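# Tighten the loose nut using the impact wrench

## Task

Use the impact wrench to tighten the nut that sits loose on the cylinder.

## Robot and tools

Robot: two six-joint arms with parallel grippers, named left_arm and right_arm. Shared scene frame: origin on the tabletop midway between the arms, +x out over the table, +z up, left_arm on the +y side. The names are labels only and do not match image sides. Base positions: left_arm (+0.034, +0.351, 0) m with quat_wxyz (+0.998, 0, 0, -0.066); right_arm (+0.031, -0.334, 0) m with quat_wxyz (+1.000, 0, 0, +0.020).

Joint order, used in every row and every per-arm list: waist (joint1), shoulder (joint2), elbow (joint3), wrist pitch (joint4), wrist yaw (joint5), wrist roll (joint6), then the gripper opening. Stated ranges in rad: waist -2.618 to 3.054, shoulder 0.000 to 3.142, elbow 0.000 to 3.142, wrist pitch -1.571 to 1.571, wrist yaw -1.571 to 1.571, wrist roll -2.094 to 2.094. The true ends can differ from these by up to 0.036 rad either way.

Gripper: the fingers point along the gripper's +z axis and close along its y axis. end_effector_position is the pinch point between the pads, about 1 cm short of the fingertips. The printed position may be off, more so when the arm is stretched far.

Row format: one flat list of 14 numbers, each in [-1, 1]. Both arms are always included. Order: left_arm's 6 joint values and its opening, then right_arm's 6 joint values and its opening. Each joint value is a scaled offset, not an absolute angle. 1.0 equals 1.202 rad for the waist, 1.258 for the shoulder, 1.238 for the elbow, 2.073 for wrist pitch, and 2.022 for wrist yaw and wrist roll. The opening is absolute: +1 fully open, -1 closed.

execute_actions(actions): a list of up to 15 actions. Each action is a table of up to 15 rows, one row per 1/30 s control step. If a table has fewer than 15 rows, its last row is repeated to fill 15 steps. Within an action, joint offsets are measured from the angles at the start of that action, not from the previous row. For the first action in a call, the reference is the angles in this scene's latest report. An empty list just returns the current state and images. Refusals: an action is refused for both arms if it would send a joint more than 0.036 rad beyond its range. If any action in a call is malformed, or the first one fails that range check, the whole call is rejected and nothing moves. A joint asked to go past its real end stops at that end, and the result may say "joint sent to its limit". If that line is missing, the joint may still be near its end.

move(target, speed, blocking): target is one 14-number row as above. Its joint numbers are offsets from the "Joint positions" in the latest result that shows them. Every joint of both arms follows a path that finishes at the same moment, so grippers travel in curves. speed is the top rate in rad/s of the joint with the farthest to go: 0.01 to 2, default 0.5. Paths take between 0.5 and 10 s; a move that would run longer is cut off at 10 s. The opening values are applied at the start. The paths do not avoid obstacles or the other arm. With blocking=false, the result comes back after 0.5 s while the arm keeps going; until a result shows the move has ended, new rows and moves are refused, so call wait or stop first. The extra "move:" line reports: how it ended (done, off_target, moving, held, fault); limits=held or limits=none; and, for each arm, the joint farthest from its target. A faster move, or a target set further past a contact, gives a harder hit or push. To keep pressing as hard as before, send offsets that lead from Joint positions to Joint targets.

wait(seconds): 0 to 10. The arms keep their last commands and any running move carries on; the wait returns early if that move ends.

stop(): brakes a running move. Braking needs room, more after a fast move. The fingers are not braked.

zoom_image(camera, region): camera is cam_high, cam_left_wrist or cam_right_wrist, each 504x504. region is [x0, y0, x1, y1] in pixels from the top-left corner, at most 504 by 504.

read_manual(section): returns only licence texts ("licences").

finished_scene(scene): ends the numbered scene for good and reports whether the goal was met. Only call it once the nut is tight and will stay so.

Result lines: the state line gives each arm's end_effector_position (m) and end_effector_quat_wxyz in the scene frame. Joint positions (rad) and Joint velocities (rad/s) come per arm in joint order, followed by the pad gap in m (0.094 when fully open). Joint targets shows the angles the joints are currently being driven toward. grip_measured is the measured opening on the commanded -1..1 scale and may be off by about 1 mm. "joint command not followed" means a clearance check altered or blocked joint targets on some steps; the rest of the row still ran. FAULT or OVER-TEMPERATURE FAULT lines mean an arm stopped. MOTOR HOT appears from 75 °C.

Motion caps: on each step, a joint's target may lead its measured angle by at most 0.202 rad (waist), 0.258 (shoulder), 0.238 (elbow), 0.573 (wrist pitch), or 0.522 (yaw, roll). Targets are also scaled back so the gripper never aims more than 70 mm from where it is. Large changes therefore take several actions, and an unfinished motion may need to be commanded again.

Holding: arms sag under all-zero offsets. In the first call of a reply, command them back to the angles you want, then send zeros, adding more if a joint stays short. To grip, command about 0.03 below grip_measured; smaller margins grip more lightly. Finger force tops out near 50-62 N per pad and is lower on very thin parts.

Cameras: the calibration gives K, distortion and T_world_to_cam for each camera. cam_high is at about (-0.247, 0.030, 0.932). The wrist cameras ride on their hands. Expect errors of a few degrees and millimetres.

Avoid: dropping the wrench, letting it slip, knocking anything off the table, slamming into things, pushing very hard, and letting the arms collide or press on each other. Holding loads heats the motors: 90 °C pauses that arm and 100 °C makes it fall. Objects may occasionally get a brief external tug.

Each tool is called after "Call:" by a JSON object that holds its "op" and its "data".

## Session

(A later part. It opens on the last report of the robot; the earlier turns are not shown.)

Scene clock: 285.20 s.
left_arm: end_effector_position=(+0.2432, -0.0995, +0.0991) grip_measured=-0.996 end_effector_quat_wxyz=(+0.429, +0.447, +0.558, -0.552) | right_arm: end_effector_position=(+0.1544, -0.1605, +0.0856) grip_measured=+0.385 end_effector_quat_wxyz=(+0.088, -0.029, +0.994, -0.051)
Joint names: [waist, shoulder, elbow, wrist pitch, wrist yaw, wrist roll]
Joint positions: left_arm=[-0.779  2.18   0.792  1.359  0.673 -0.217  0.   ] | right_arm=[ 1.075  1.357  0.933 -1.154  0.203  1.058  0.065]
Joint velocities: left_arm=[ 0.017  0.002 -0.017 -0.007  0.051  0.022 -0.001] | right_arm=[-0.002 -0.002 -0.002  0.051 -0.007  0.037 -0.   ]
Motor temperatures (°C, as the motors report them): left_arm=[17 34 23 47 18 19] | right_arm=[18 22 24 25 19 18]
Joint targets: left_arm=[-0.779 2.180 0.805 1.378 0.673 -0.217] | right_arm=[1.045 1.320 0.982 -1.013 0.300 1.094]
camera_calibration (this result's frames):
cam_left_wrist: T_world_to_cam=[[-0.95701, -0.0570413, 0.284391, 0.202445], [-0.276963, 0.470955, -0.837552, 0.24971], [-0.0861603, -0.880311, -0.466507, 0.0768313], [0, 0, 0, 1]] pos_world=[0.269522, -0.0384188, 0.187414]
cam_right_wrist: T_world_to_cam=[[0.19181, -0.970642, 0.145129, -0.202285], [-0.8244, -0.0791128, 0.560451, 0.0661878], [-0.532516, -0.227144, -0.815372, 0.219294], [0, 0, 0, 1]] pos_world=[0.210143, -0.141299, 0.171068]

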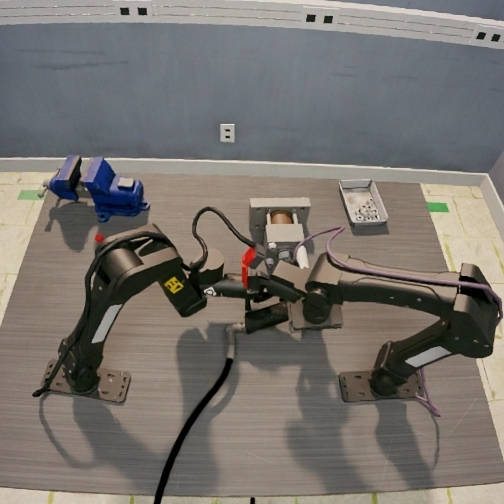

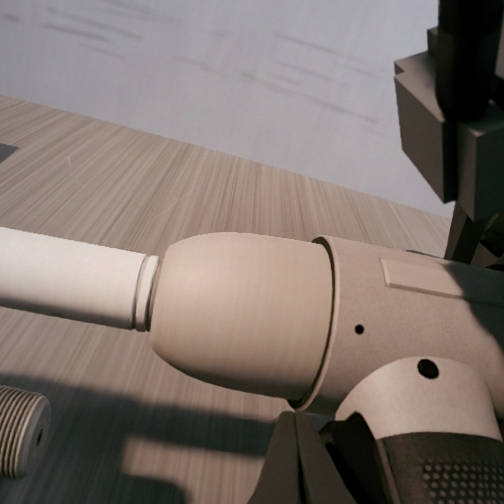

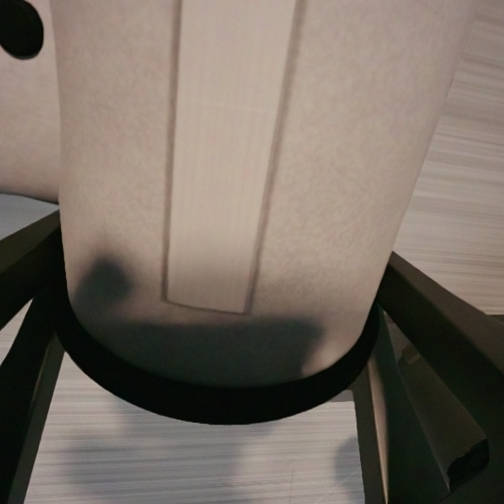

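Call:
{"op": "execute_actions", "data": {"actions": [[[0,0,0.01,0.01,0.03,0,-1, -0.045,-0.03,0.04,0.08,0.09,0.018,0.2]],[[-0.01,0,0.01,0.01,0.04,0,-1, -0.045,-0.03,0.04,0.08,0.09,0.018,0.2]],[[-0.01,0,0.01,0.01,0.04,0,-1, -0.045,-0.03,0.04,0.08,0.09,0.018,0.2]]]}}

Scene clock: 289.00 s.
left_arm: end_effector_position=(+0.2115, -0.0968, +0.1047) grip_measured=-0.997 end_effector_quat_wxyz=(+0.388, +0.493, +0.507, -0.591) | right_arm: end_effector_position=(+0.1566, -0.1684, +0.0853) grip_measured=+0.385 end_effector_quat_wxyz=(+0.076, -0.044, +0.994, -0.061)
Joint names: [waist, shoulder, elbow, wrist pitch, wrist yaw, wrist roll]
Joint positions: left_arm=[-0.781  2.18   0.792  1.386  0.848 -0.217  0.   ] | right_arm=[ 1.04   1.357  0.933 -1.174  0.192  0.995  0.065]
Joint velocities: left_arm=[ 0.007 -0.007 -0.007  0.051 -0.022  0.022 -0.   ] | right_arm=[-0.007 -0.022 -0.017 -0.022 -0.007 -0.037  0.   ]
Motor temperatures (°C, as the motors report them): left_arm=[17 34 23 47 18 19] | right_arm=[18 22 24 25 19 18]
Joint targets: left_arm=[-0.793 2.180 0.805 1.388 0.876 -0.217] | right_arm=[0.997 1.320 0.982 -1.000 0.379 1.054]
camera_calibration (this result's frames):
cam_left_wrist: T_world_to_cam=[[-0.95549, 0.11861, 0.27013, 0.188797], [-0.179714, 0.492135, -0.851766, 0.227327], [-0.233968, -0.862401, -0.448915, 0.110299], [0, 0, 0, 1]] pos_world=[0.247054, -0.0391473, 0.192145]
cam_right_wrist: T_world_to_cam=[[0.221181, -0.961648, 0.16221, -0.214795], [-0.807907, -0.0875189, 0.582774, 0.0616161], [-0.546227, -0.259949, -0.79628, 0.213436], [0, 0, 0, 1]] pos_world=[0.213873, -0.145682, 0.168888]

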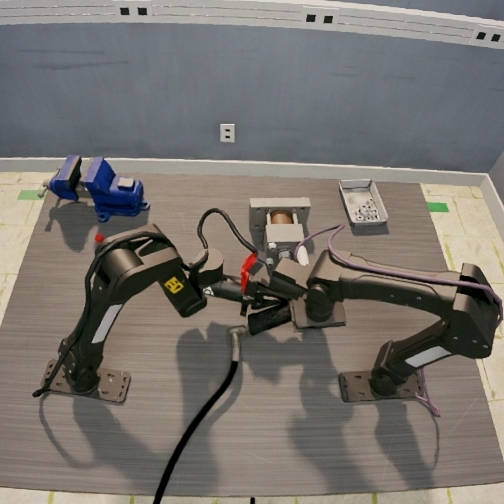

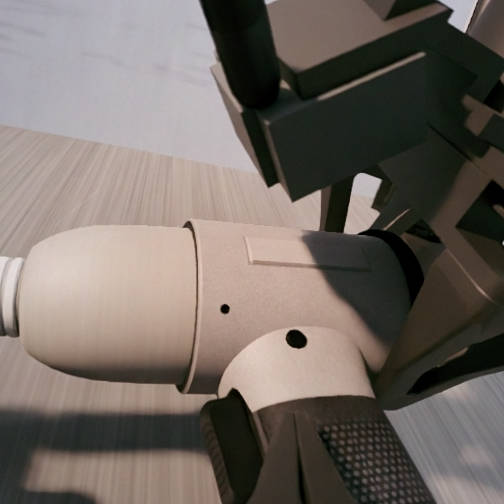

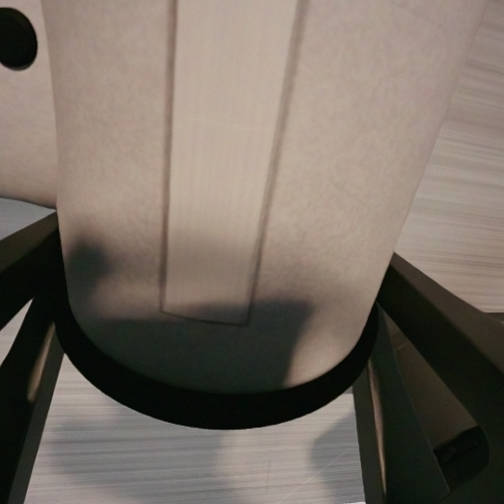

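Call:
{"op": "execute_actions", "data": {"actions": [[[0,0,0.01,0.01,-0.06,0,-1, -0.025,-0.03,0.04,0.11,0.06,0.04,0.2]],[[0,0,0.01,0.01,-0.06,0,-1, -0.025,-0.03,0.04,0.11,0.06,0.04,0.2]],[[-0.02,0.01,0.03,-0.07,0,0,-1, -0.025,-0.03,0.04,0.11,0.06,0.04,0.2]],[[0,0,0.01,0.0,0,0,-1, -0.025,-0.03,0.04,0.08,0.06,0.02,0.2]]]}}

Scene clock: 294.40 s.
left_arm: end_effector_position=(+0.2541, -0.1039, +0.0879) grip_measured=-0.997 end_effector_quat_wxyz=(+0.424, +0.429, +0.592, -0.534) | right_arm: end_effector_position=(+0.1551, -0.1598, +0.0837) grip_measured=+0.385 end_effector_quat_wxyz=(+0.070, -0.024, +0.996, -0.039)
Joint names: [waist, shoulder, elbow, wrist pitch, wrist yaw, wrist roll]
Joint positions: left_arm=[-0.787  2.183  0.812  1.287  0.606 -0.225  0.   ] | right_arm=[ 1.04   1.357  0.93  -1.143  0.162  1.032  0.065]
Joint velocities: left_arm=[ 0.007 -0.002 -0.002 -0.037  0.037  0.022 -0.001] | right_arm=[ 0.002  0.002 -0.002  0.037 -0.022  0.037  0.   ]
Motor temperatures (°C, as the motors report them): left_arm=[17 33 23 46 18 19] | right_arm=[18 22 25 25 20 18]
Joint targets: left_arm=[-0.787 2.183 0.824 1.285 0.610 -0.224] | right_arm=[1.009 1.320 0.980 -0.973 0.282 1.079]
camera_calibration (this result's frames):
cam_left_wrist: T_world_to_cam=[[-0.939625, -0.128539, 0.317149, 0.201084], [-0.338174, 0.490641, -0.803063, 0.260001], [-0.0523816, -0.861829, -0.504487, 0.0653646], [0, 0, 0, 1]] pos_world=[0.280293, -0.0453871, 0.177999]
cam_right_wrist: T_world_to_cam=[[0.186141, -0.975601, 0.116419, -0.198939], [-0.80532, -0.0836154, 0.586915, 0.0620534], [-0.56286, -0.203003, -0.801235, 0.225698], [0, 0, 0, 1]] pos_world=[0.21404, -0.143079, 0.167577]

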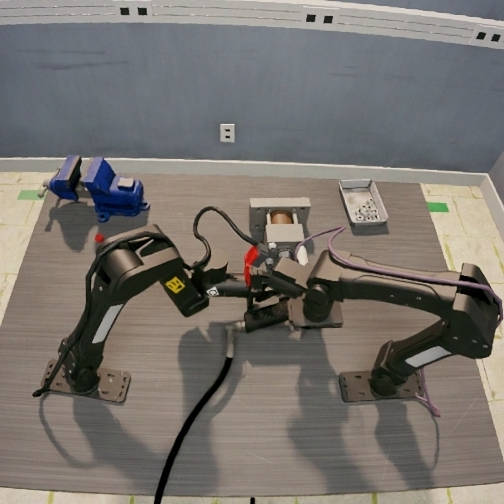

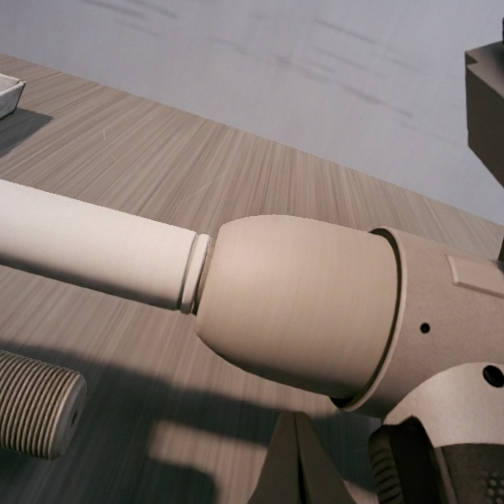

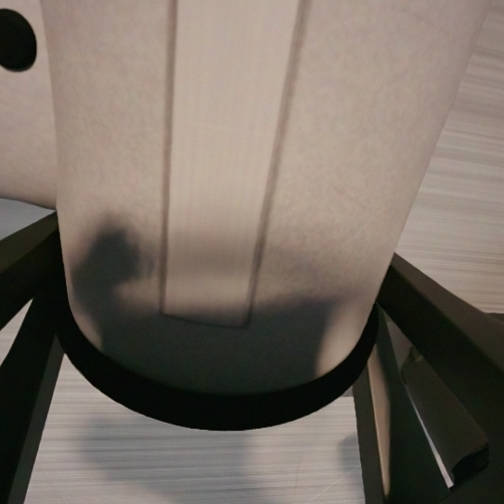

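Lower 1 cm more, level the roll, then press.

Call:
{"op": "execute_actions", "data": {"actions": [[[0,0.03,0.01,0,0,0.12,-1, -0.03,-0.03,0.045,0.09,0.08,0.025,0.2]],[[0,0,0.01,0,0.04,0,-1, -0.03,-0.03,0.045,0.09,0.08,0.025,0.2]],[[-0.01,0,0.01,0,0.04,0,-1, -0.03,-0.03,0.045,0.09,0.08,0.025,0.2]],[[-0.01,0,0.01,0,0.04,0,-1, -0.03,-0.03,0.045,0.09,0.08,0.025,0.2]]]}}

Scene clock: 300.07 s.
left_arm: end_effector_position=(+0.2505, -0.1015, +0.0696) grip_measured=-0.997 end_effector_quat_wxyz=(+0.462, +0.501, +0.547, -0.487) | right_arm: end_effector_position=(+0.1602, -0.1630, +0.0847) grip_measured=+0.385 end_effector_quat_wxyz=(+0.083, -0.034, +0.995, -0.049)
Joint names: [waist, shoulder, elbow, wrist pitch, wrist yaw, wrist roll]
Joint positions: left_arm=[-0.78   2.223  0.812  1.287  0.637  0.004  0.   ] | right_arm=[ 1.037  1.357  0.93  -1.145  0.193  1.01   0.065]
Joint velocities: left_arm=[-0.012  0.007 -0.012 -0.007  0.022 -0.022  0.001] | right_arm=[-0.007 -0.002  0.012 -0.051  0.022 -0.022  0.001]
Motor temperatures (°C, as the motors report them): left_arm=[17 33 22 45 19 19] | right_arm=[18 22 25 26 21 18]
Joint targets: left_arm=[-0.792 2.223 0.824 1.287 0.713 0.002] | right_arm=[1.001 1.320 0.986 -0.956 0.353 1.063]
camera_calibration (this result's frames):
cam_left_wrist: T_world_to_cam=[[-0.98859, -0.0938791, 0.117797, 0.23349], [-0.149805, 0.531052, -0.833992, 0.201996], [0.0157383, -0.842123, -0.539056, 0.0454414], [0, 0, 0, 1]] pos_world=[0.260371, -0.0470834, 0.165454]
cam_right_wrist: T_world_to_cam=[[0.201191, -0.969498, 0.139987, -0.206555], [-0.817994, -0.0876633, 0.568508, 0.0682193], [-0.538896, -0.228887, -0.81068, 0.22141], [0, 0, 0, 1]] pos_world=[0.216677, -0.143596, 0.169624]

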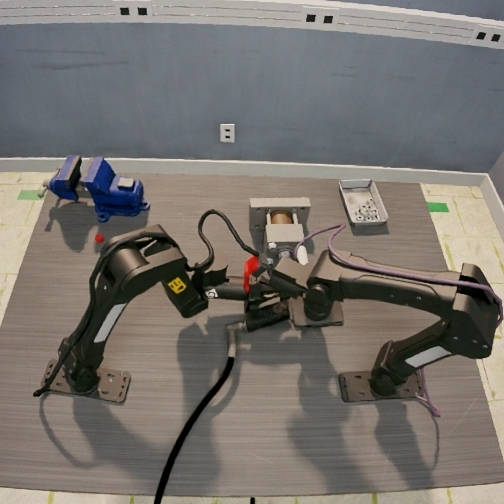

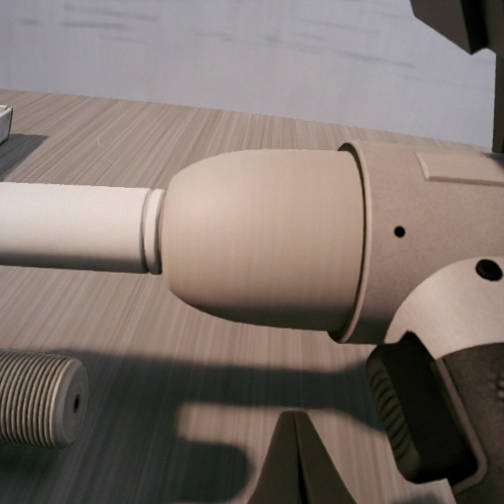

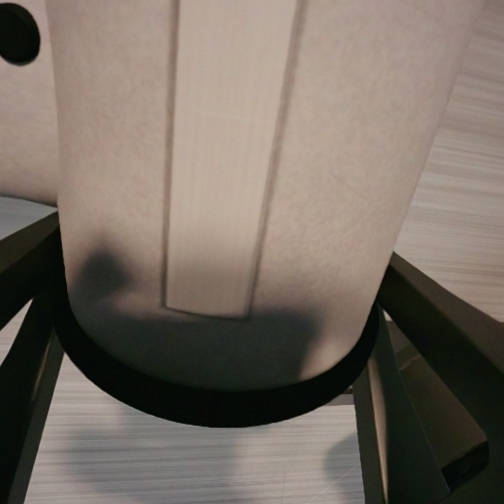

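Call:
{"op": "execute_actions", "data": {"actions": [[[0.04,0.02,0.095,-0.027,0.09,0,-1, -0.025,-0.03,0.045,0.09,0.06,0.025,0.2]],[[0.04,0.025,0.095,-0.027,0.11,0,-1, -0.025,-0.03,0.045,0.09,0.06,0.025,0.2]],[[0,0,0.01,0,0.0,0,-1, -0.025,-0.03,0.045,0.09,0.06,0.025,0.2]]]}}

Scene clock: 308.37 s.
left_arm: end_effector_position=(+0.2538, -0.1052, +0.0844) grip_measured=-0.997 end_effector_quat_wxyz=(+0.397, +0.558, +0.464, -0.562) | right_arm: end_effector_position=(+0.1598, -0.1627, +0.0846) grip_measured=+0.385 end_effector_quat_wxyz=(+0.082, -0.034, +0.995, -0.048)
Joint names: [waist, shoulder, elbow, wrist pitch, wrist yaw, wrist roll]
Joint positions: left_arm=[-0.688  2.281  0.998  1.184  1.009  0.006  0.   ] | right_arm=[ 1.037  1.357  0.93  -1.144  0.19   1.01   0.065]
Joint velocities: left_arm=[ 0.007 -0.012 -0.007  0.037  0.007  0.051  0.001] | right_arm=[-0.002  0.002 -0.002  0.037  0.037  0.007 -0.001]
Motor temperatures (°C, as the motors report them): left_arm=[17 33 22 44 19 19] | right_arm=[18 22 25 27 21 18]
Joint targets: left_arm=[-0.688 2.281 1.011 1.184 1.009 0.006] | right_arm=[1.007 1.320 0.986 -0.958 0.311 1.061]
camera_calibration (this result's frames):
cam_left_wrist: T_world_to_cam=[[-0.973779, 0.18658, 0.13016, 0.259398], [-0.0157714, 0.515401, -0.856804, 0.183026], [-0.226947, -0.836391, -0.498945, 0.108965], [0, 0, 0, 1]] pos_world=[0.280212, -0.051593, 0.177422]
cam_right_wrist: T_world_to_cam=[[0.201492, -0.96972, 0.137999, -0.20609], [-0.816757, -0.0885732, 0.570142, 0.067513], [-0.540656, -0.227591, -0.809873, 0.221632], [0, 0, 0, 1]] pos_world=[0.216494, -0.143429, 0.169442]

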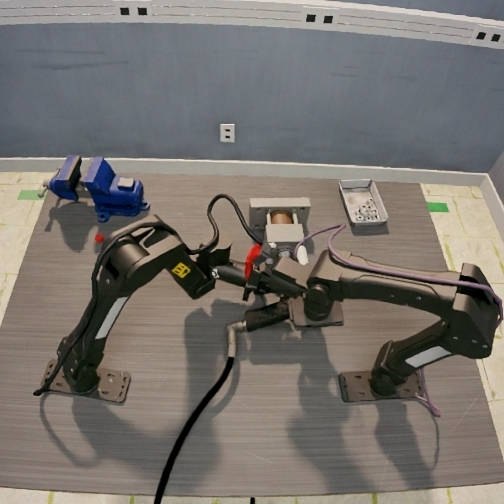

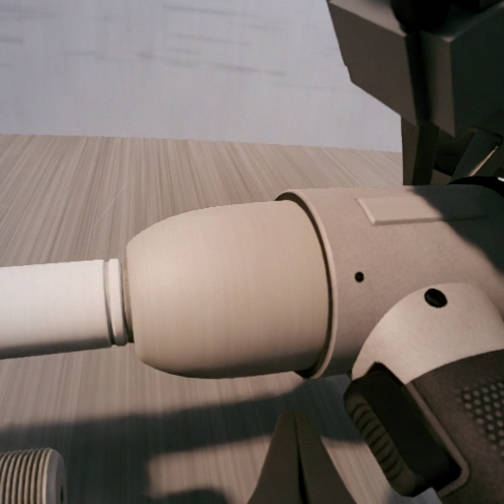

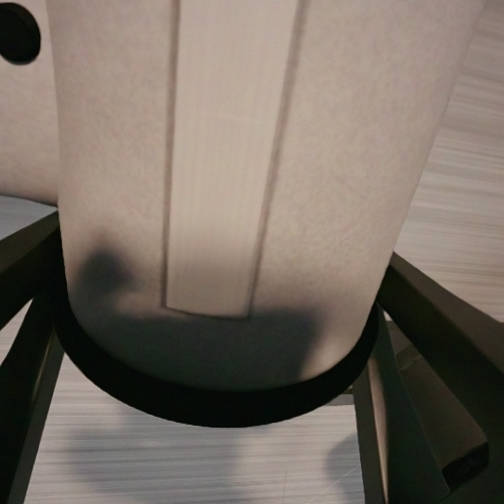

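Call:
{"op": "execute_actions", "data": {"actions": [[[-0.03,0,0.01,0,0.03,0,-1, -0.03,-0.03,0.045,0.095,0.075,0.025,0.2]],[[-0.02,0,0.01,0,0.04,0,-1, -0.03,-0.03,0.045,0.095,0.075,0.025,0.2]],[[-0.02,0,0.01,0,0.04,0,-1, -0.03,-0.03,0.045,0.095,0.075,0.025,0.2]]]}}

Call:
{"op": "zoom_image", "data": {"camera": "cam_high", "region": [250,200,350,300]}}

Scene clock: 312.70 s.
left_arm: end_effector_position=(+0.2395, -0.1087, +0.0847) grip_measured=-0.997 end_effector_quat_wxyz=(+0.384, +0.568, +0.451, -0.572) | right_arm: end_effector_position=(+0.1602, -0.1633, +0.0847) grip_measured=+0.385 end_effector_quat_wxyz=(+0.083, -0.034, +0.995, -0.049)
Joint names: [waist, shoulder, elbow, wrist pitch, wrist yaw, wrist roll]
Joint positions: left_arm=[-0.71   2.281  0.998  1.183  1.034  0.006  0.   ] | right_arm=[ 1.037  1.357  0.93  -1.146  0.193  1.009  0.065]
Joint velocities: left_arm=[ 0.002 -0.012  0.007  0.037 -0.051 -0.037 -0.001] | right_arm=[ 0.002 -0.012  0.017 -0.154 -0.051 -0.066 -0.001]
Motor temperatures (°C, as the motors report them): left_arm=[17 33 22 44 19 19] | right_arm=[18 22 25 27 21 18]
Joint targets: left_arm=[-0.734 2.281 1.011 1.183 1.115 0.006] | right_arm=[1.001 1.320 0.986 -0.949 0.345 1.059]
camera_calibration (this result's frames):
cam_left_wrist: T_world_to_cam=[[-0.963708, 0.232105, 0.131887, 0.248411], [0.00654715, 0.514435, -0.857505, 0.179473], [-0.266878, -0.825521, -0.497285, 0.11355], [0, 0, 0, 1]] pos_world=[0.268525, -0.0562468, 0.177604]
cam_right_wrist: T_world_to_cam=[[0.202645, -0.968966, 0.141561, -0.207136], [-0.817857, -0.0879644, 0.568659, 0.0680806], [-0.538559, -0.231013, -0.810301, 0.220919], [0, 0, 0, 1]] pos_world=[0.216633, -0.143684, 0.169618]

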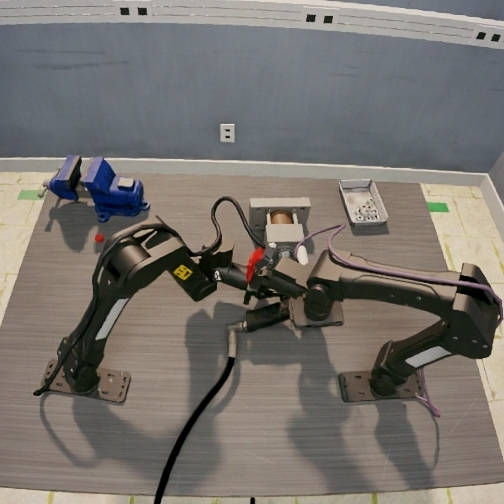

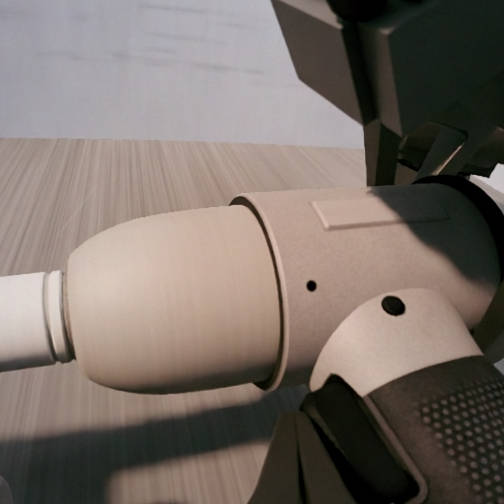

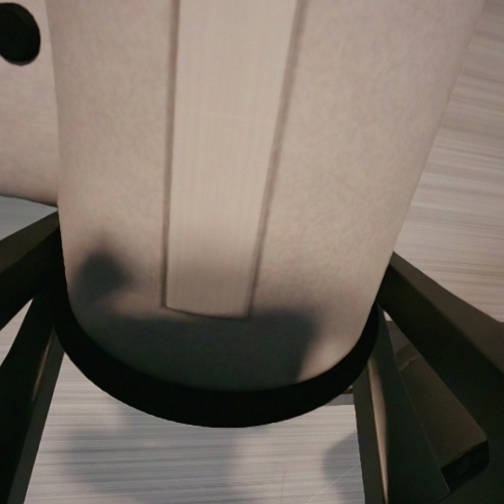

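Region (250, 200, 350, 300) of cam_high's 504x504 image, scaled by 5.040, with more detail than that image has.

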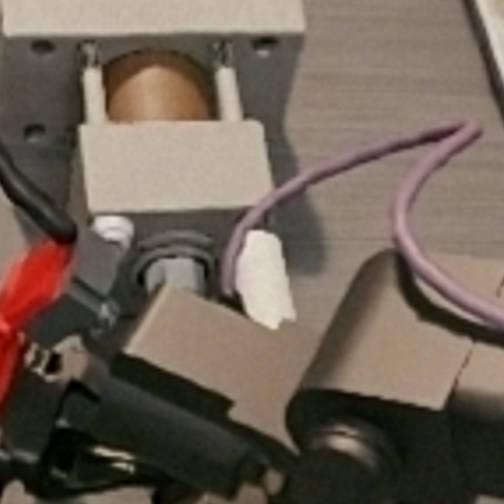

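In contact; ramp both forces.

Call:
{"op": "execute_actions", "data": {"actions": [[[-0.035,0,0.0,0,0.07,0,-1, -0.045,-0.025,0.05,0.11,0.11,0.04,0.2]],[[-0.045,0,0.0,0,0.09,0,-1, -0.055,-0.025,0.05,0.12,0.13,0.05,0.2]],[[-0.045,0,0.0,0,0.09,0,-1, -0.055,-0.025,0.05,0.12,0.13,0.05,0.2]]]}}

Scene clock: 316.57 s.
left_arm: end_effector_position=(+0.2310, -0.1065, +0.0852) grip_measured=-0.997 end_effector_quat_wxyz=(+0.370, +0.576, +0.438, -0.582) | right_arm: end_effector_position=(+0.1618, -0.1713, +0.0856) grip_measured=+0.385 end_effector_quat_wxyz=(+0.085, -0.051, +0.993, -0.067)
Joint names: [waist, shoulder, elbow, wrist pitch, wrist yaw, wrist roll]
Joint positions: left_arm=[-0.712  2.281  0.998  1.182  1.079  0.006  0.   ] | right_arm=[ 1.03   1.357  0.93  -1.17   0.215  0.971  0.065]
Joint velocities: left_arm=[-0.022 -0.017  0.002 -0.037 -0.022 -0.066 -0.   ] | right_arm=[-0.007 -0.032 -0.007 -0.037 -0.022  0.022  0.001]
Motor temperatures (°C, as the motors report them): left_arm=[17 33 22 43 19 19] | right_arm=[18 22 25 28 22 18]
Joint targets: left_arm=[-0.766 2.281 0.998 1.182 1.246 0.006] | right_arm=[0.965 1.327 0.991 -0.916 0.462 1.086]
camera_calibration (this result's frames):
cam_left_wrist: T_world_to_cam=[[-0.951265, 0.277109, 0.135297, 0.241314], [0.0269659, 0.511812, -0.858674, 0.173945], [-0.307193, -0.813178, -0.494342, 0.123748], [0, 0, 0, 1]] pos_world=[0.262877, -0.0552685, 0.177887]
cam_right_wrist: T_world_to_cam=[[0.231753, -0.956121, 0.179229, -0.221026], [-0.817001, -0.0913022, 0.569363, 0.0674532], [-0.528016, -0.278382, -0.802311, 0.21017], [0, 0, 0, 1]] pos_world=[0.217306, -0.146662, 0.169831]

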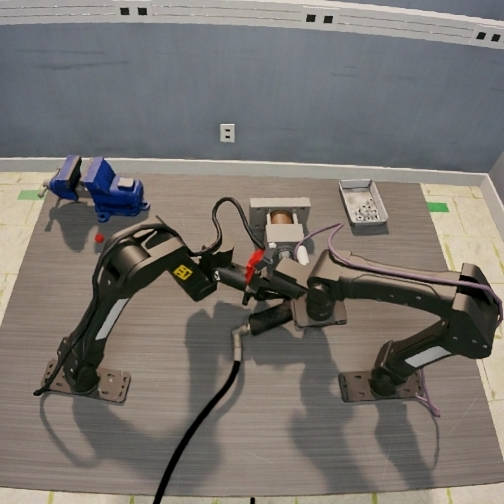

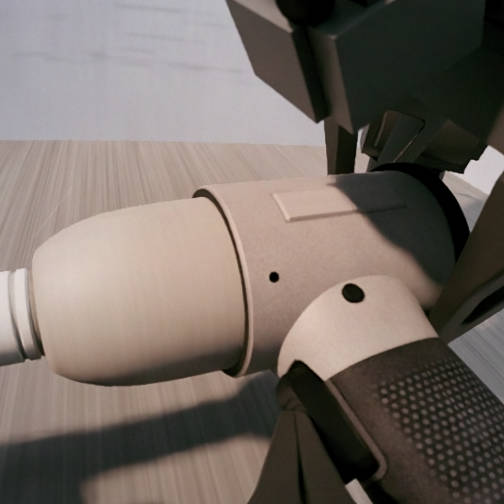

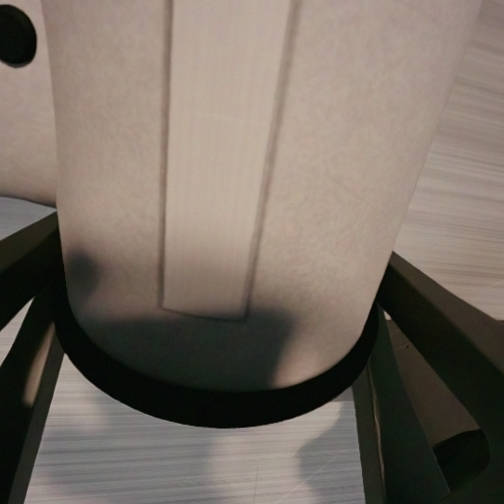

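Call:
{"op": "execute_actions", "data": {"actions": [[[0.03,-0.03,0.0,0,-0.03,0,-1, -0.025,-0.03,0.045,0.11,0.055,0.04,0.2]],[[0,-0.1,-0.1,-0.1,-0.1,0,-1, -0.025,-0.03,0.045,0.11,0.055,0.04,0.2]],[[0,-0.12,-0.1,-0.1,-0.15,0,0.8, -0.025,-0.03,0.045,0.1,0.055,0.035,0.2]],[[-0.05,-0.1,-0.05,-0.1,-0.15,0,0.8, -0.025,-0.03,0.045,0.08,0.055,0.02,0.2]]]}}

Scene clock: 324.77 s.
left_arm: end_effector_position=(+0.2947, -0.0253, +0.0244) grip_measured=+0.799 end_effector_quat_wxyz=(+0.374, +0.425, +0.770, -0.295) | right_arm: end_effector_position=(+0.1596, -0.1593, +0.0840) grip_measured=+0.385 end_effector_quat_wxyz=(+0.077, -0.024, +0.996, -0.037)
Joint names: [waist, shoulder, elbow, wrist pitch, wrist yaw, wrist roll]
Joint positions: left_arm=[-0.736  1.915  0.722  0.594  0.252  0.007  0.084] | right_arm=[ 1.03   1.357  0.93  -1.132  0.171  1.022  0.065]
Joint velocities: left_arm=[-0.022  0.017 -0.007 -0.037 -0.081 -0.022 -0.001] | right_arm=[ 0.012 -0.002 -0.027  0.022 -0.081 -0.066  0.   ]
Motor temperatures (°C, as the motors report them): left_arm=[18 34 22 42 20 19] | right_arm=[18 22 25 29 24 19]
Joint targets: left_arm=[-0.739 1.899 0.710 0.572 0.234 0.006] | right_arm=[1.000 1.320 0.986 -0.965 0.283 1.064]
camera_calibration (this result's frames):
cam_left_wrist: T_world_to_cam=[[-0.830887, -0.537103, 0.145421, 0.23127], [-0.533812, 0.695624, -0.480783, 0.239142], [0.157072, -0.477104, -0.864697, 0.0600609], [0, 0, 0, 1]] pos_world=[0.310382, -0.0134816, 0.133278]
cam_right_wrist: T_world_to_cam=[[0.185545, -0.975891, 0.114938, -0.199109], [-0.812843, -0.0867059, 0.575993, 0.0670969], [-0.552141, -0.200299, -0.809334, 0.227924], [0, 0, 0, 1]] pos_world=[0.217329, -0.142838, 0.168704]

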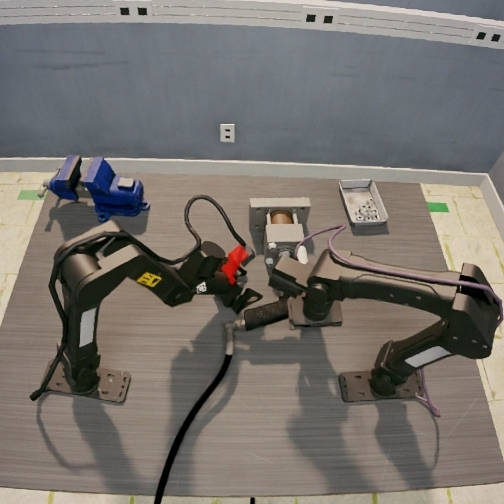

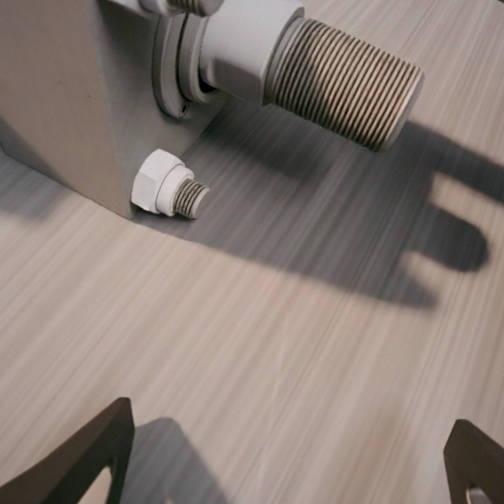

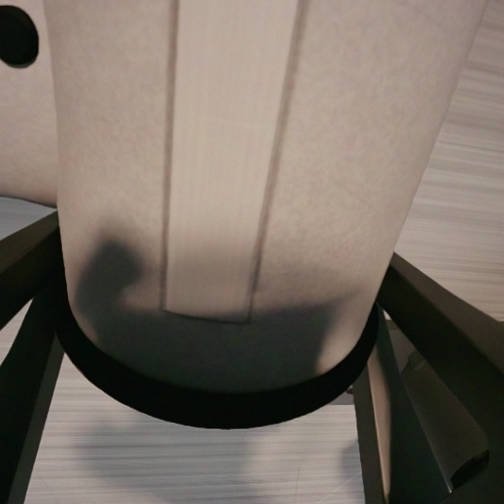

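Call:
{"op": "execute_actions", "data": {"actions": [[[0,-0.12,0.04,-0.08,0.015,0.03,0.8, -0.025,-0.03,0.045,0.08,0.055,0.02,0.2]],[[0,-0.12,0.04,-0.08,0.015,0.03,0.8, -0.025,-0.03,0.045,0.08,0.055,0.02,0.2]],[[0,-0.12,0.03,-0.08,0.01,0.02,0.8, -0.025,-0.03,0.045,0.08,0.055,0.02,0.2]],[[-0.1,-0.01,0.01,0,0,0,0.8, -0.025,-0.03,0.045,0.08,0.055,0.02,0.2]],[[-0.105,-0.01,0.01,0,0,0,0.8, -0.025,-0.03,0.045,0.08,0.055,0.02,0.2]],[[0,0,0.01,0,0,0,0.8, -0.025,-0.03,0.045,0.08,0.055,0.02,0.2]]]}}

Scene clock: 335.03 s.
left_arm: end_effector_position=(+0.1849, -0.0530, +0.1449) grip_measured=+0.799 end_effector_quat_wxyz=(+0.363, +0.551, +0.674, -0.333) | right_arm: end_effector_position=(+0.1596, -0.1614, +0.0843) grip_measured=+0.385 end_effector_quat_wxyz=(+0.078, -0.030, +0.996, -0.042)
Joint names: [waist, shoulder, elbow, wrist pitch, wrist yaw, wrist roll]
Joint positions: left_arm=[-0.968  1.48   0.801  0.114  0.279  0.115  0.084] | right_arm=[ 1.03   1.355  0.929 -1.138  0.177  1.011  0.065]
Joint velocities: left_arm=[0.012 0.017 0.002 0.007 0.037 0.022 0.   ] | right_arm=[ 0.002 -0.007  0.002 -0.037  0.007  0.037  0.001]
Motor temperatures (°C, as the motors report them): left_arm=[17 33 22 42 19 19] | right_arm=[18 22 25 28 23 18]
Joint targets: left_arm=[-0.968 1.480 0.813 0.114 0.281 0.116] | right_arm=[1.000 1.317 0.985 -0.972 0.288 1.052]
camera_calibration (this result's frames):
cam_left_wrist: T_world_to_cam=[[-0.965161, -0.25384, 0.0634731, 0.159374], [-0.248343, 0.812303, -0.52772, 0.21792], [0.0823969, -0.525099, -0.847043, 0.176955], [0, 0, 0, 1]] pos_world=[0.19336, -0.0436423, 0.254774]
cam_right_wrist: T_world_to_cam=[[0.195843, -0.972747, 0.12413, -0.203157], [-0.813126, -0.0903282, 0.575036, 0.0663149], [-0.548152, -0.21355, -0.808656, 0.224942], [0, 0, 0, 1]] pos_world=[0.217012, -0.143594, 0.168985]

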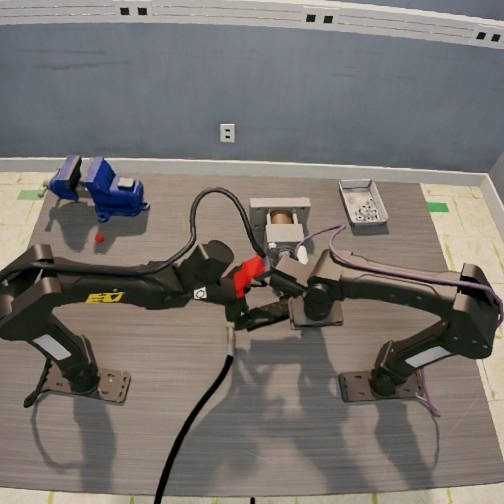

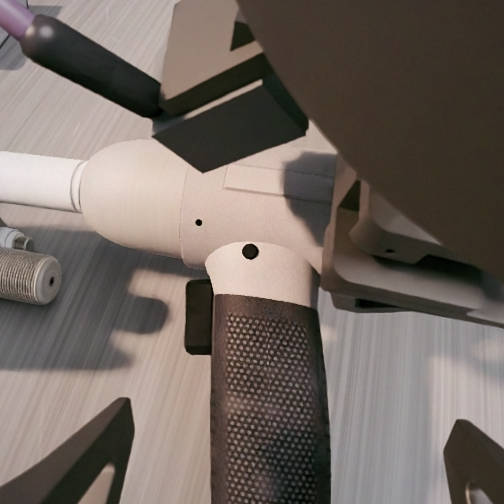

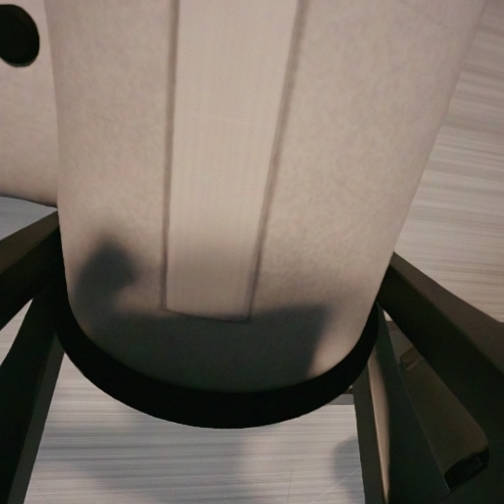

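Call:
{"op": "execute_actions", "data": {"actions": [[[0,0.06,0.0,0.02,0,0,0.8, -0.025,-0.03,0.045,0.08,0.055,0.02,0.2]],[[0,0.06,0.0,0.04,0,0,0.8, -0.025,-0.03,0.045,0.08,0.055,0.02,0.2]],[[0,0.05,0.04,0.03,0,0,0.8, -0.025,-0.03,0.045,0.08,0.055,0.02,0.2]],[[0,0,0.01,0,0,0,0.8, -0.025,-0.03,0.045,0.08,0.055,0.02,0.2]]]}}

Scene clock: 339.70 s.
left_arm: end_effector_position=(+0.2045, -0.0704, +0.0842) grip_measured=+0.799 end_effector_quat_wxyz=(+0.338, +0.541, +0.704, -0.313) | right_arm: end_effector_position=(+0.1597, -0.1642, +0.0843) grip_measured=+0.385 end_effector_quat_wxyz=(+0.076, -0.037, +0.995, -0.047)
Joint names: [waist, shoulder, elbow, wrist pitch, wrist yaw, wrist roll]
Joint positions: left_arm=[-0.956  1.706  0.821  0.248  0.254  0.093  0.084] | right_arm=[ 1.025  1.355  0.929 -1.147  0.179  0.992  0.065]
Joint velocities: left_arm=[-0.012 -0.007  0.012 -0.022 -0.007 -0.037  0.001] | right_arm=[-0.012  0.007 -0.012  0.022  0.037  0.037  0.   ]
Motor temperatures (°C, as the motors report them): left_arm=[17 32 23 42 19 19] | right_arm=[18 22 25 28 22 18]
Joint targets: left_arm=[-0.956 1.706 0.834 0.249 0.254 0.093] | right_arm=[0.995 1.317 0.985 -0.981 0.290 1.032]
camera_calibration (this result's frames):
cam_left_wrist: T_world_to_cam=[[-0.950108, -0.300929, 0.0820795, 0.169711], [-0.303846, 0.8334, -0.461652, 0.212186], [0.0705195, -0.463558, -0.883256, 0.124641], [0, 0, 0, 1]] pos_world=[0.216926, -0.0679865, 0.194116]
cam_right_wrist: T_world_to_cam=[[0.208741, -0.968673, 0.134538, -0.208217], [-0.809292, -0.0938591, 0.57986, 0.064539], [-0.549067, -0.229921, -0.803531, 0.221467], [0, 0, 0, 1]] pos_world=[0.217294, -0.144717, 0.168545]

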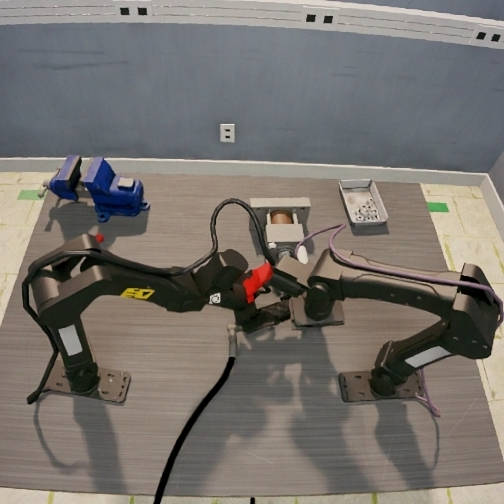

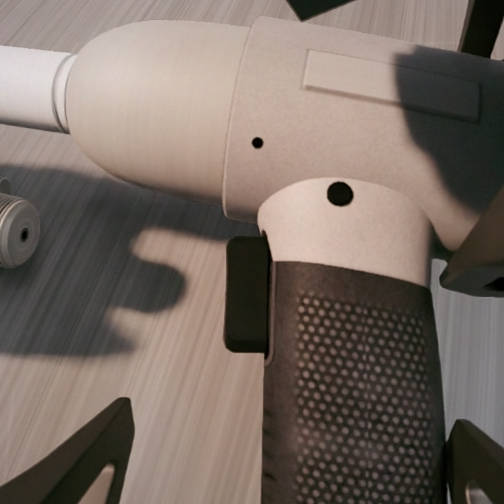

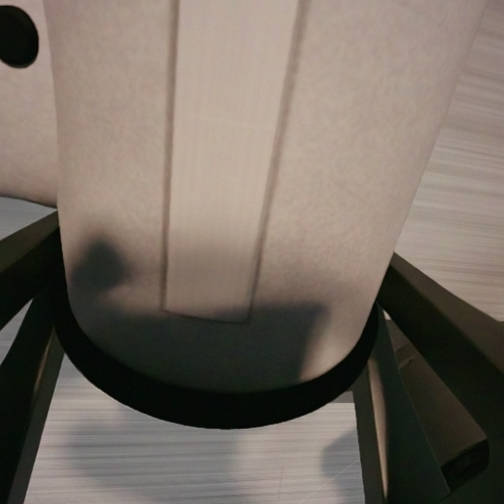

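Call:
{"op": "execute_actions", "data": {"actions": [[[-0.028,0.033,0.055,0.015,0.01,0,0.8, -0.025,-0.03,0.045,0.1,0.055,0.035,0.2]],[[-0.028,0.033,0.055,0.015,0.01,0,0.8, -0.025,-0.03,0.045,0.1,0.055,0.035,0.2]],[[0,0,0.01,0,0,0,0.8, -0.025,-0.03,0.045,0.085,0.055,0.02,0.2]]]}}

Scene clock: 345.03 s.
left_arm: end_effector_position=(+0.1892, -0.0987, +0.0794) grip_measured=+0.799 end_effector_quat_wxyz=(+0.331, +0.560, +0.685, -0.328) | right_arm: end_effector_position=(+0.1597, -0.1609, +0.0841) grip_measured=+0.385 end_effector_quat_wxyz=(+0.075, -0.028, +0.996, -0.039)
Joint names: [waist, shoulder, elbow, wrist pitch, wrist yaw, wrist roll]
Joint positions: left_arm=[-1.009  1.792  0.893  0.271  0.266  0.093  0.085] | right_arm=[ 1.025  1.355  0.929 -1.135  0.169  1.009  0.065]
Joint velocities: left_arm=[ 0.002 -0.002  0.007  0.007 -0.051 -0.022 -0.001] | right_arm=[-0.002  0.012 -0.017  0.139  0.022 -0.007 -0.001]
Motor temperatures (°C, as the motors report them): left_arm=[17 32 23 42 19 19] | right_arm=[18 22 25 28 22 18]
Joint targets: left_arm=[-1.009 1.792 0.905 0.272 0.267 0.093] | right_arm=[0.995 1.317 0.985 -0.959 0.281 1.051]
camera_calibration (this result's frames):
cam_left_wrist: T_world_to_cam=[[-0.966603, -0.241031, 0.0870792, 0.155726], [-0.25317, 0.84531, -0.470484, 0.221203], [0.0397921, -0.476817, -0.878101, 0.112413], [0, 0, 0, 1]] pos_world=[0.202054, -0.0958503, 0.189222]
cam_right_wrist: T_world_to_cam=[[0.19288, -0.974193, 0.117242, -0.201818], [-0.810074, -0.0906715, 0.579274, 0.06566], [-0.553694, -0.206705, -0.806657, 0.226715], [0, 0, 0, 1]] pos_world=[0.217647, -0.143793, 0.168508]

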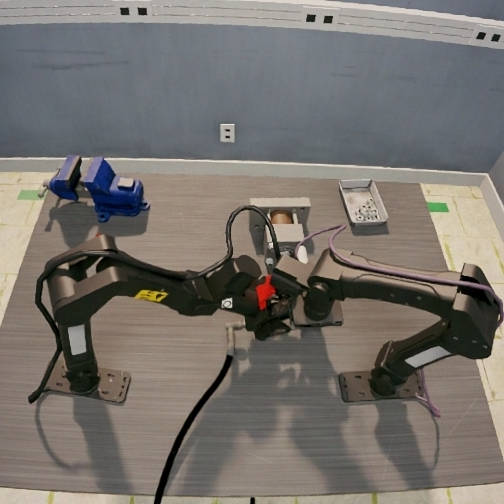

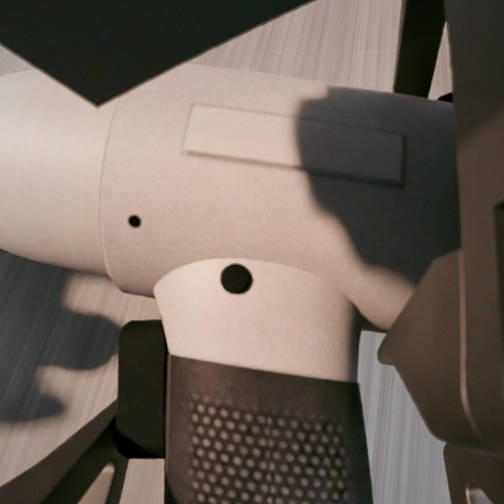

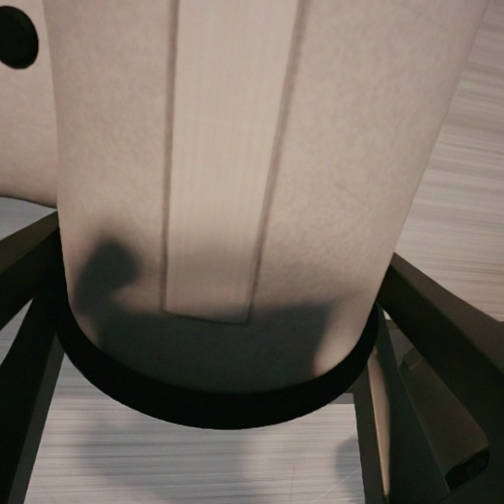

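Call:
{"op": "execute_actions", "data": {"actions": [[[0.035,0,0.01,0,0,0,0.8, -0.025,-0.03,0.045,0.085,0.055,0.02,0.2]],[[0,0,0.045,0,0,0,0.6, -0.025,-0.03,0.045,0.085,0.055,0.02,0.2]],[[0,0,0.01,0,0,0,0.45, -0.025,-0.03,0.045,0.085,0.055,0.02,0.2]]]}}

Scene clock: 350.07 s.
left_arm: end_effector_position=(+0.2065, -0.0987, +0.0870) grip_measured=+0.452 end_effector_quat_wxyz=(+0.340, +0.548, +0.691, -0.327) | right_arm: end_effector_position=(+0.1595, -0.1607, +0.0840) grip_measured=+0.385 end_effector_quat_wxyz=(+0.075, -0.028, +0.996, -0.038)
Joint names: [waist, shoulder, elbow, wrist pitch, wrist yaw, wrist roll]
Joint positions: left_arm=[-0.973  1.794  0.918  0.263  0.274  0.092  0.068] | right_arm=[ 1.025  1.355  0.929 -1.135  0.168  1.009  0.065]
Joint velocities: left_arm=[-0.002  0.007 -0.012 -0.051 -0.022 -0.037  0.   ] | right_arm=[-0.002 -0.012  0.017 -0.037 -0.007 -0.022 -0.001]
Motor temperatures (°C, as the motors report them): left_arm=[17 32 23 41 19 19] | right_arm=[18 22 25 28 22 18]
Joint targets: left_arm=[-0.971 1.794 0.930 0.265 0.263 0.093] | right_arm=[0.995 1.317 0.985 -0.959 0.280 1.049]
camera_calibration (this result's frames):
cam_left_wrist: T_world_to_cam=[[-0.959299, -0.26785, 0.0894548, 0.167461], [-0.276931, 0.830297, -0.483648, 0.233684], [0.0552711, -0.488736, -0.870679, 0.113359], [0, 0, 0, 1]] pos_world=[0.219094, -0.09377, 0.19674]
cam_right_wrist: T_world_to_cam=[[0.192986, -0.974294, 0.11622, -0.201561], [-0.8096, -0.0911954, 0.579855, 0.0653814], [-0.55435, -0.205996, -0.806388, 0.226849], [0, 0, 0, 1]] pos_world=[0.217585, -0.143687, 0.168442]

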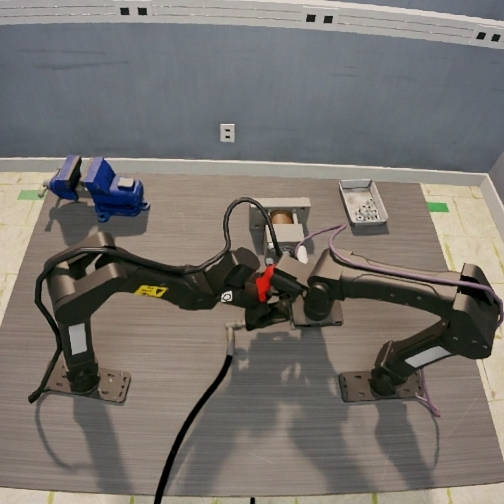

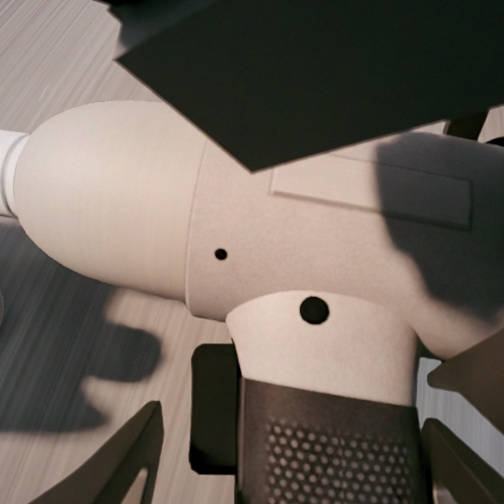

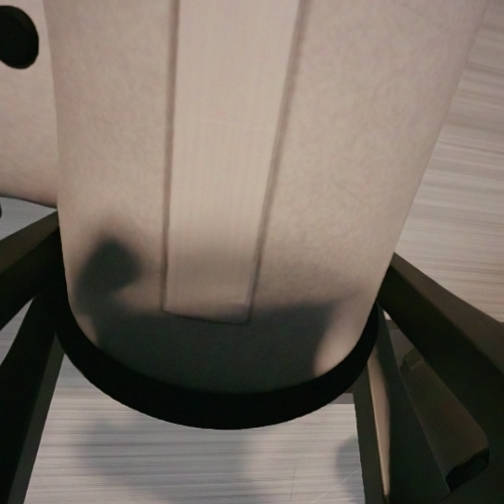

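Good. Squeeze briefly and observe.

Call:
{"op": "execute_actions", "data": {"actions": [[[-0.01,0,0.01,0,0,0,0.3, -0.025,-0.03,0.045,0.085,0.055,0.02,0.2]],[[0,0,0.01,0,0,0,0.15, -0.025,-0.03,0.045,0.085,0.055,0.02,0.2]],[[0.01,0,0.02,0,0,0,0.06, -0.03,-0.025,0.05,0.09,0.055,0.02,0.2]],[[0.01,0,0.02,0,0,0,0.06, -0.03,-0.025,0.05,0.09,0.055,0.02,0.2]],[[0,0,0.01,0,0,0,0.3, -0.025,-0.03,0.045,0.085,0.055,0.02,0.2]]]}}

Scene clock: 356.30 s.
left_arm: end_effector_position=(+0.2073, -0.1020, +0.0860) grip_measured=+0.299 end_effector_quat_wxyz=(+0.345, +0.541, +0.693, -0.328) | right_arm: end_effector_position=(+0.1657, -0.1639, +0.0851) grip_measured=+0.385 end_effector_quat_wxyz=(+0.090, -0.033, +0.994, -0.048)
Joint names: [waist, shoulder, elbow, wrist pitch, wrist yaw, wrist roll]
Joint positions: left_arm=[-0.98   1.806  0.918  0.288  0.257  0.076  0.061] | right_arm=[ 1.022  1.355  0.929 -1.133  0.204  0.995  0.065]
Joint velocities: left_arm=[-0.002 -0.017 -0.012  0.007 -0.007 -0.051  0.   ] | right_arm=[-0.002  0.022 -0.012  0.037 -0.007  0.007  0.   ]
Motor temperatures (°C, as the motors report them): left_arm=[17 32 23 41 19 19] | right_arm=[18 22 26 29 22 18]
Joint targets: left_arm=[-0.984 1.805 0.930 0.286 0.270 0.077] | right_arm=[0.995 1.317 0.985 -0.957 0.315 1.039]
camera_calibration (this result's frames):
cam_left_wrist: T_world_to_cam=[[-0.955111, -0.281742, 0.0915706, 0.164939], [-0.289417, 0.821389, -0.491486, 0.238564], [0.0632571, -0.495926, -0.866058, 0.108054], [0, 0, 0, 1]] pos_world=[0.219745, -0.0958969, 0.195728]
cam_right_wrist: T_world_to_cam=[[0.198756, -0.969909, 0.140615, -0.208316], [-0.8264, -0.0887334, 0.556048, 0.0746239], [-0.526839, -0.226722, -0.819169, 0.223608], [0, 0, 0, 1]] pos_world=[0.220879, -0.144729, 0.170971]

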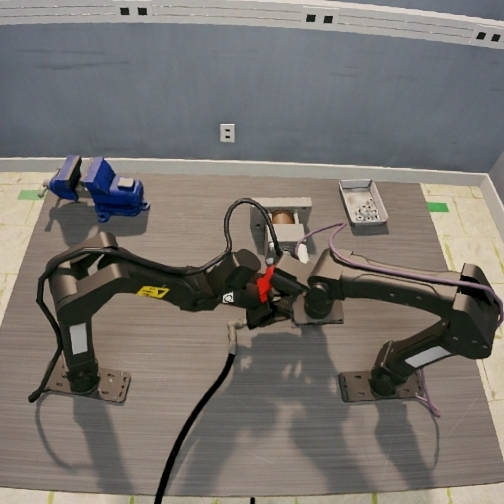

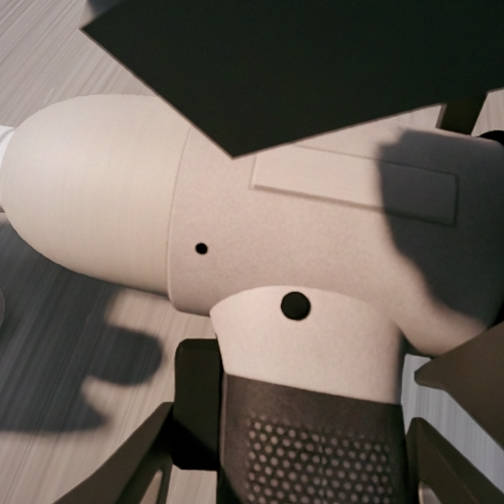

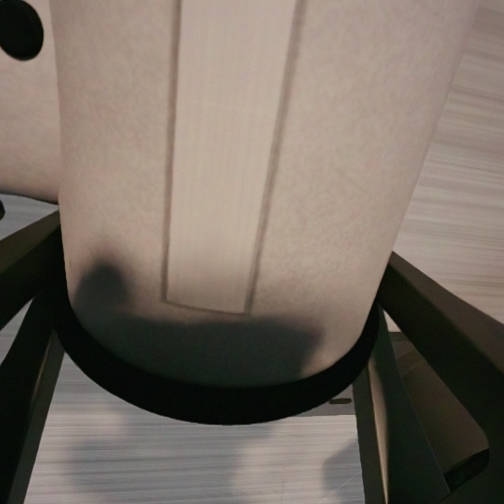

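Call:
{"op": "zoom_image", "data": {"camera": "cam_high", "region": [275,230,325,280]}}

Region (275, 230, 325, 280) of cam_high's 504x504 image, scaled by 10.080, with more detail than that image has.

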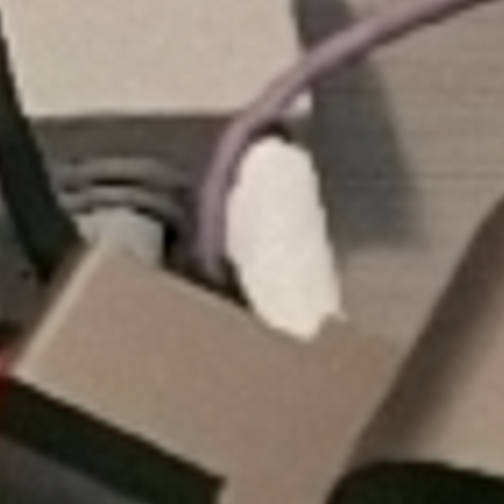

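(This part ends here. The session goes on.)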